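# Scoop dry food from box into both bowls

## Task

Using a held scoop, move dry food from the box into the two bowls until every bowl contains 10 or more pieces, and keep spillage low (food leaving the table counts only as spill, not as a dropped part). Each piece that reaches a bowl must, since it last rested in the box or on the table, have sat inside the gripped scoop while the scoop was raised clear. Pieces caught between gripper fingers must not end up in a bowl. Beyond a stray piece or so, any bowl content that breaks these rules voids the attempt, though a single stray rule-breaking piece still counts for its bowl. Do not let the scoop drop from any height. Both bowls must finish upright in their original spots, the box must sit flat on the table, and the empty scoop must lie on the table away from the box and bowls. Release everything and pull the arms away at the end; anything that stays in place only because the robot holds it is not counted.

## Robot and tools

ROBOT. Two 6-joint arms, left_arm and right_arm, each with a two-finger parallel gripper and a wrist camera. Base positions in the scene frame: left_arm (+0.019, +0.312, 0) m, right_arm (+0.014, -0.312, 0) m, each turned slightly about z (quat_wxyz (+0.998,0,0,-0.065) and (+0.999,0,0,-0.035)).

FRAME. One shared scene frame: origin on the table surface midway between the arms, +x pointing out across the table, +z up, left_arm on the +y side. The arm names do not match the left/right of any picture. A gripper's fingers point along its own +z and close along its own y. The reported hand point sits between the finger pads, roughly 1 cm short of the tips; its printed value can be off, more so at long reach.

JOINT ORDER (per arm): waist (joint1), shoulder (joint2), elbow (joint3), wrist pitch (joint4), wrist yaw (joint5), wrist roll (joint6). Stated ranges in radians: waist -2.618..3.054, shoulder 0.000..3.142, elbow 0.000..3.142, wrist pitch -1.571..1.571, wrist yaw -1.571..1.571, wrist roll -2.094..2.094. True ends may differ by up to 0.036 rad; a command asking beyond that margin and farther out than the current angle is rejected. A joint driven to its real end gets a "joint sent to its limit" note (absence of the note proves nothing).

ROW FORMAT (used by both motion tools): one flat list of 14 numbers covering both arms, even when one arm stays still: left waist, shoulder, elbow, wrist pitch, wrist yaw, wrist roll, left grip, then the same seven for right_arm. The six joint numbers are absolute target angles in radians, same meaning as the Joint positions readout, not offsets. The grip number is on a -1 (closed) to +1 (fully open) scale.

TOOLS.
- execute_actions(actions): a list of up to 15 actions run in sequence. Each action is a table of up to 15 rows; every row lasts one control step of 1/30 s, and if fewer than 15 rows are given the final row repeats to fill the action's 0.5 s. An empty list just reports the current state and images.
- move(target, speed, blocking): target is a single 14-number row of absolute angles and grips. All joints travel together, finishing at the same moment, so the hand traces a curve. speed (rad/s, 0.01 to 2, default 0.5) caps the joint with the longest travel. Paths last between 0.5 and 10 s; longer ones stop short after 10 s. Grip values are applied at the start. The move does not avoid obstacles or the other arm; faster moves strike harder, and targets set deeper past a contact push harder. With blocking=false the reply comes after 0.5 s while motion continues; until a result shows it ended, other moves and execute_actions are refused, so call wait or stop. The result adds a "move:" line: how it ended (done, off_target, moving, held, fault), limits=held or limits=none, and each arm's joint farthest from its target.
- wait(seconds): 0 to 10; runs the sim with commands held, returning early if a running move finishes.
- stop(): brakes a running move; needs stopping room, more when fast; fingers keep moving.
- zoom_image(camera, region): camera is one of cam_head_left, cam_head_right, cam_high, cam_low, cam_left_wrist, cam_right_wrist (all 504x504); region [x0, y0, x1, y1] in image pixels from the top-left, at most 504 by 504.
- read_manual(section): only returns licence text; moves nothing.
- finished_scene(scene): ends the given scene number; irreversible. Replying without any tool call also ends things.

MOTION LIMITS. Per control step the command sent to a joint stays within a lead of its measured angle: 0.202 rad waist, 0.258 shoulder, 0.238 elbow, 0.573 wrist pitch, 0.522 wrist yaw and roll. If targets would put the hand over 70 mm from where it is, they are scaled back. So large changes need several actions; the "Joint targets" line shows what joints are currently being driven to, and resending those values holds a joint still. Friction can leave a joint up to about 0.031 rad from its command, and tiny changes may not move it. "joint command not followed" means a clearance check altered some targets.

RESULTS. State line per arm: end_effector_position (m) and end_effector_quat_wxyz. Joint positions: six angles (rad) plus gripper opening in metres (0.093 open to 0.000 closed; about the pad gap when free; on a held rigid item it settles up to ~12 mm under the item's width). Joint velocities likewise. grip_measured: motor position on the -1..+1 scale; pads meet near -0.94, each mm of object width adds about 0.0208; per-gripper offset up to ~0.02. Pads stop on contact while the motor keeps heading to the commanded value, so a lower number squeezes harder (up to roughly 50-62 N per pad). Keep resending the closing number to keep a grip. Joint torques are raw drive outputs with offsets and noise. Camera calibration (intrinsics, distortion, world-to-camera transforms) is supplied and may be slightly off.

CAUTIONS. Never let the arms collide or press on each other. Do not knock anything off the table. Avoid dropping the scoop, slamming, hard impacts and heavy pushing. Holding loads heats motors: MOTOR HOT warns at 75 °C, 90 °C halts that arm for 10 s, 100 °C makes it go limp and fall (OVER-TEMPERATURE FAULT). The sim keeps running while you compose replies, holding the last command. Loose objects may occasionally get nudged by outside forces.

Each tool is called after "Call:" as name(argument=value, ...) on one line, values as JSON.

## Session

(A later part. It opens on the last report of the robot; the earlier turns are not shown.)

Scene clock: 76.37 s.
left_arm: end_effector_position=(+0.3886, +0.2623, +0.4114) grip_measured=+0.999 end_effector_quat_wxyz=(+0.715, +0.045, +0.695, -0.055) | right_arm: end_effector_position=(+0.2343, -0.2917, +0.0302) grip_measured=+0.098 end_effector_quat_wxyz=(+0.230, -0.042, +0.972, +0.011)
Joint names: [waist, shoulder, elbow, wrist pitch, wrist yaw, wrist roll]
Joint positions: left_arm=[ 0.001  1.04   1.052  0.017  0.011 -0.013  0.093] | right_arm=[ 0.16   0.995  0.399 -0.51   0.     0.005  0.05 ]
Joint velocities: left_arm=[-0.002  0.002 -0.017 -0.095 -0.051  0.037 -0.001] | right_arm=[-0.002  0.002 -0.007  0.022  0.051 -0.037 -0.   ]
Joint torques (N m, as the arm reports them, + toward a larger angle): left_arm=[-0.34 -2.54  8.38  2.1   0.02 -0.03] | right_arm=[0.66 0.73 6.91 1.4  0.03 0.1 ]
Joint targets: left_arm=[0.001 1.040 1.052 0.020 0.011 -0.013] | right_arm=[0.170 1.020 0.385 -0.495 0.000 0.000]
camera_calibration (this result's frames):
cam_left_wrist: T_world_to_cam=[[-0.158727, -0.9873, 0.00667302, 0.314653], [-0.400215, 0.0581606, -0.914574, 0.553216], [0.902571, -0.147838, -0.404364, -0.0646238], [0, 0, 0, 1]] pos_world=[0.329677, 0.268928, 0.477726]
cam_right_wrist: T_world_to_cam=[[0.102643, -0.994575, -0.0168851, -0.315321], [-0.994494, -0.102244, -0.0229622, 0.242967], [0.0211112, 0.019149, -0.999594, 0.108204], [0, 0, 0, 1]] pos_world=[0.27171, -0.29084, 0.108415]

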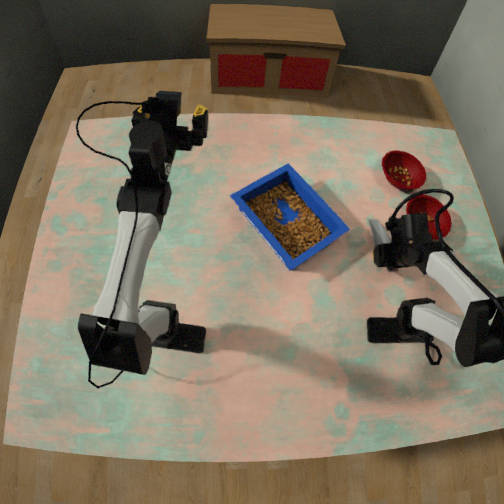

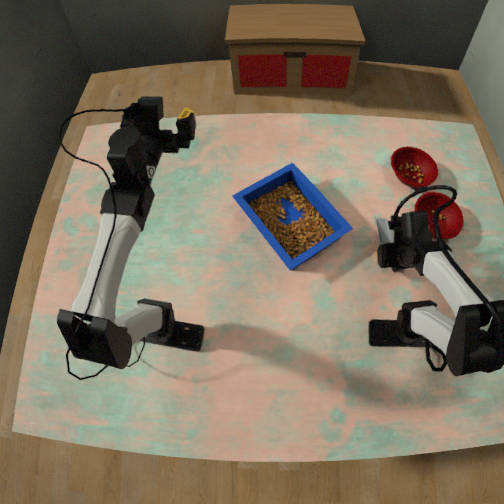

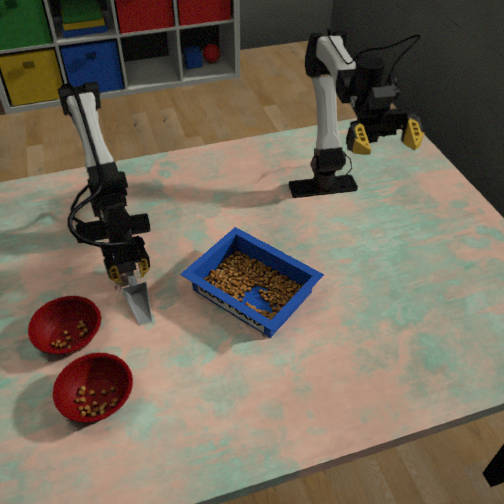

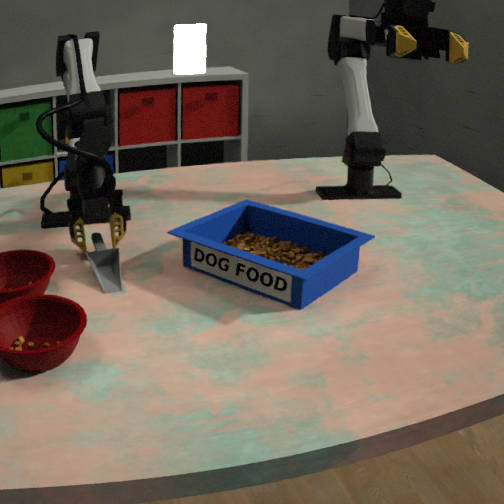

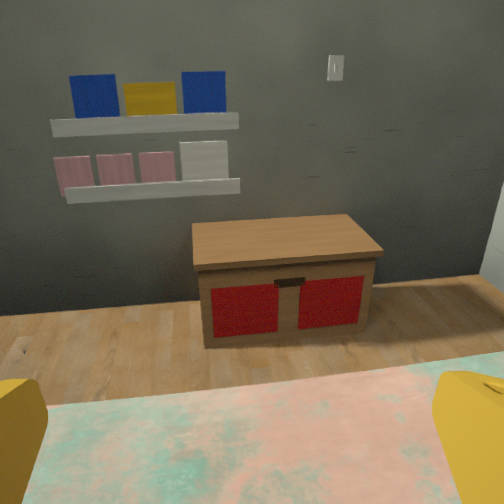

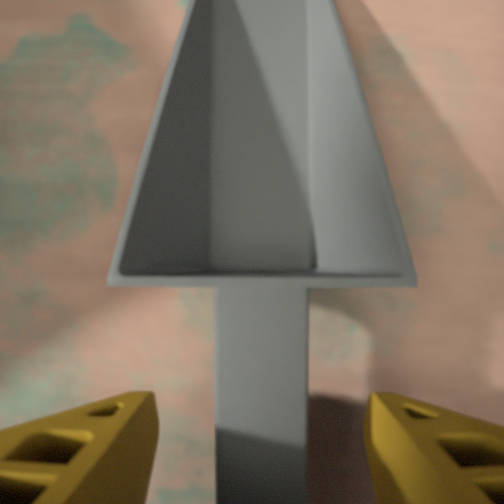

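Call:
move(target=[0.001,1.040,1.052,0.020,0.011,-0.013,1,0.17,0.80,0.85,-1.12,0,0,0.1], speed=0.7)

Scene clock: 78.67 s.
left_arm: end_effector_position=(+0.3886, +0.2623, +0.4113) grip_measured=+0.999 end_effector_quat_wxyz=(+0.715, +0.045, +0.695, -0.055) | right_arm: end_effector_position=(+0.2076, -0.2942, +0.1546) grip_measured=+0.098 end_effector_quat_wxyz=(+0.236, -0.042, +0.971, +0.011)
Joint names: [waist, shoulder, elbow, wrist pitch, wrist yaw, wrist roll]
Joint positions: left_arm=[ 0.001  1.04   1.052  0.016  0.011 -0.013  0.093] | right_arm=[ 0.16   0.817  0.834 -1.111  0.     0.005  0.05 ]
Joint velocities: left_arm=[-0.002 -0.007  0.012  0.051  0.007 -0.051 -0.001] | right_arm=[-0.022  0.012  0.012  0.022  0.051  0.007 -0.001]
Joint torques (N m, as the arm reports them, + toward a larger angle): left_arm=[-0.36 -2.53  8.38  2.09  0.02 -0.03] | right_arm=[ 0.78 -1.44  9.75  1.19  0.02  0.08]
Joint targets: left_arm=[0.001 1.040 1.052 0.020 0.011 -0.013] | right_arm=[0.170 0.800 0.850 -1.120 0.000 -0.000]
move: done; limits=none; left_arm: farthest joint: the wrist pitch, 0.004 radians from its target (0.003 radians at the start); right_arm: farthest joint: the shoulder, 0.017 radians from its target (0.195 radians at the start)
camera_calibration (this result's frames):
cam_left_wrist: T_world_to_cam=[[-0.158725, -0.9873, 0.00668437, 0.314648], [-0.400561, 0.0582057, -0.91442, 0.553192], [0.902418, -0.147818, -0.404712, -0.064466], [0, 0, 0, 1]] pos_world=[0.329705, 0.268924, 0.477656]
cam_right_wrist: T_world_to_cam=[[0.102841, -0.994557, -0.0167387, -0.31295], [-0.994154, -0.102214, -0.0347821, 0.220792], [0.0328819, 0.0202179, -0.999255, 0.230951], [0, 0, 0, 1]] pos_world=[0.244091, -0.293348, 0.23322]

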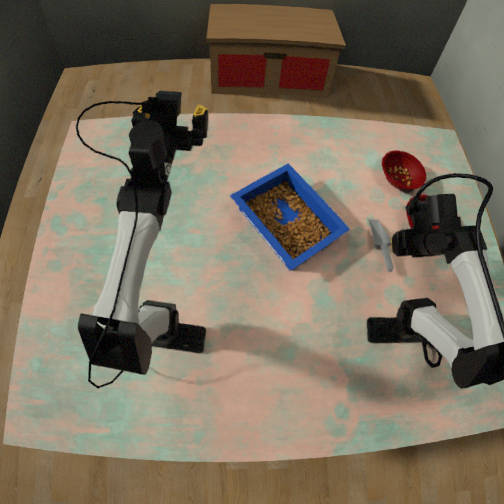

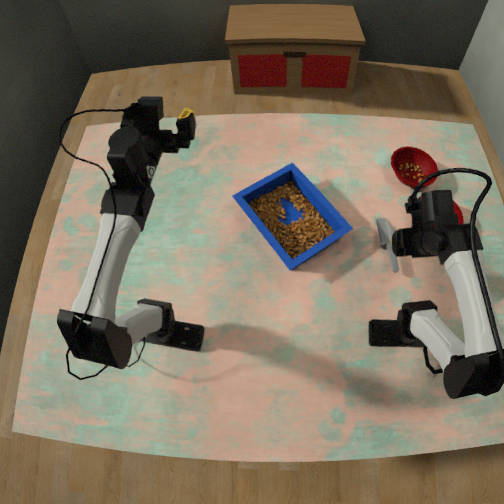

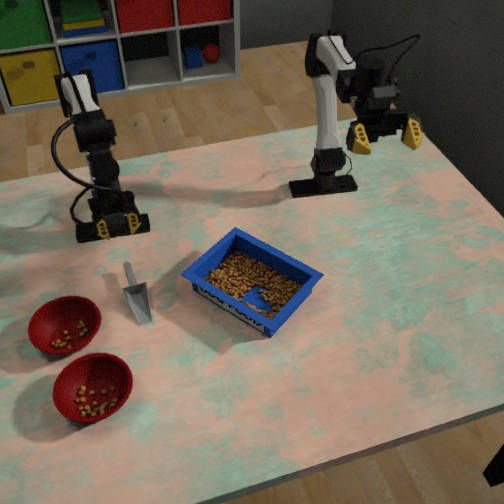

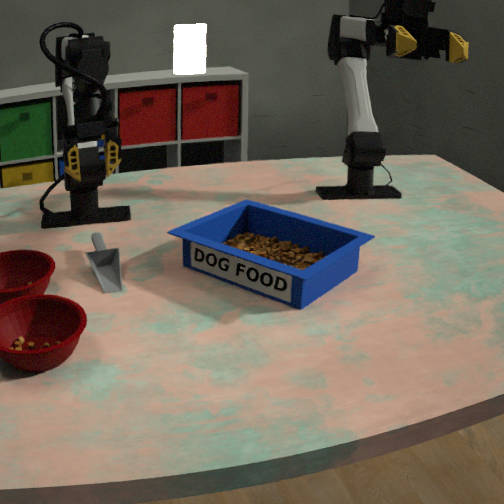

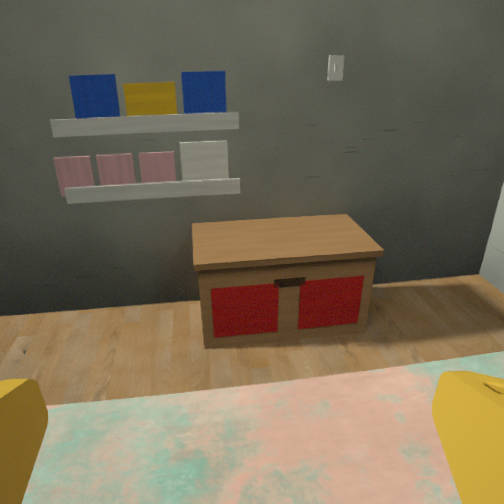

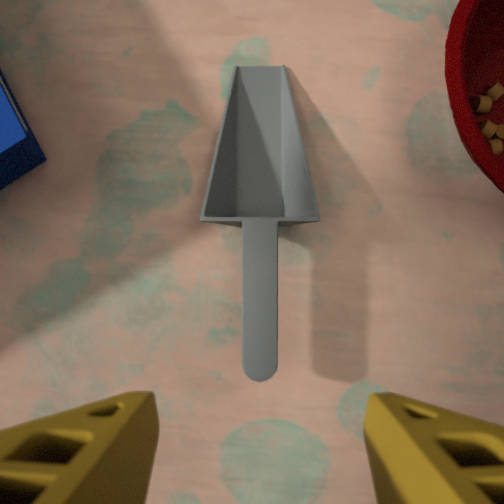

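Call:
zoom_image(camera="cam_high", region=[10, 280, 160, 430])

Region (10, 280, 160, 430) of cam_high's 504x504 image, scaled by 3.360, with more detail than that image has.

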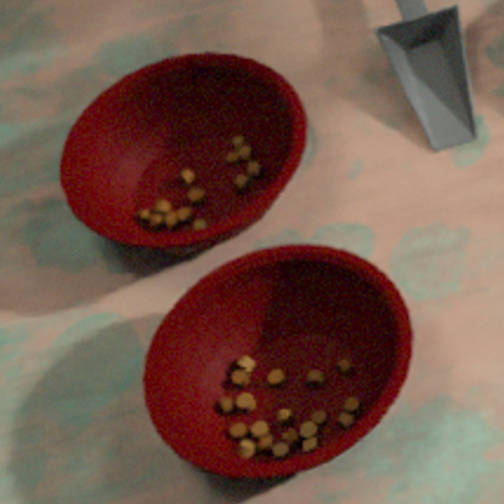

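Call:
finished_scene(scene=1)

The scene is finished: the task was done.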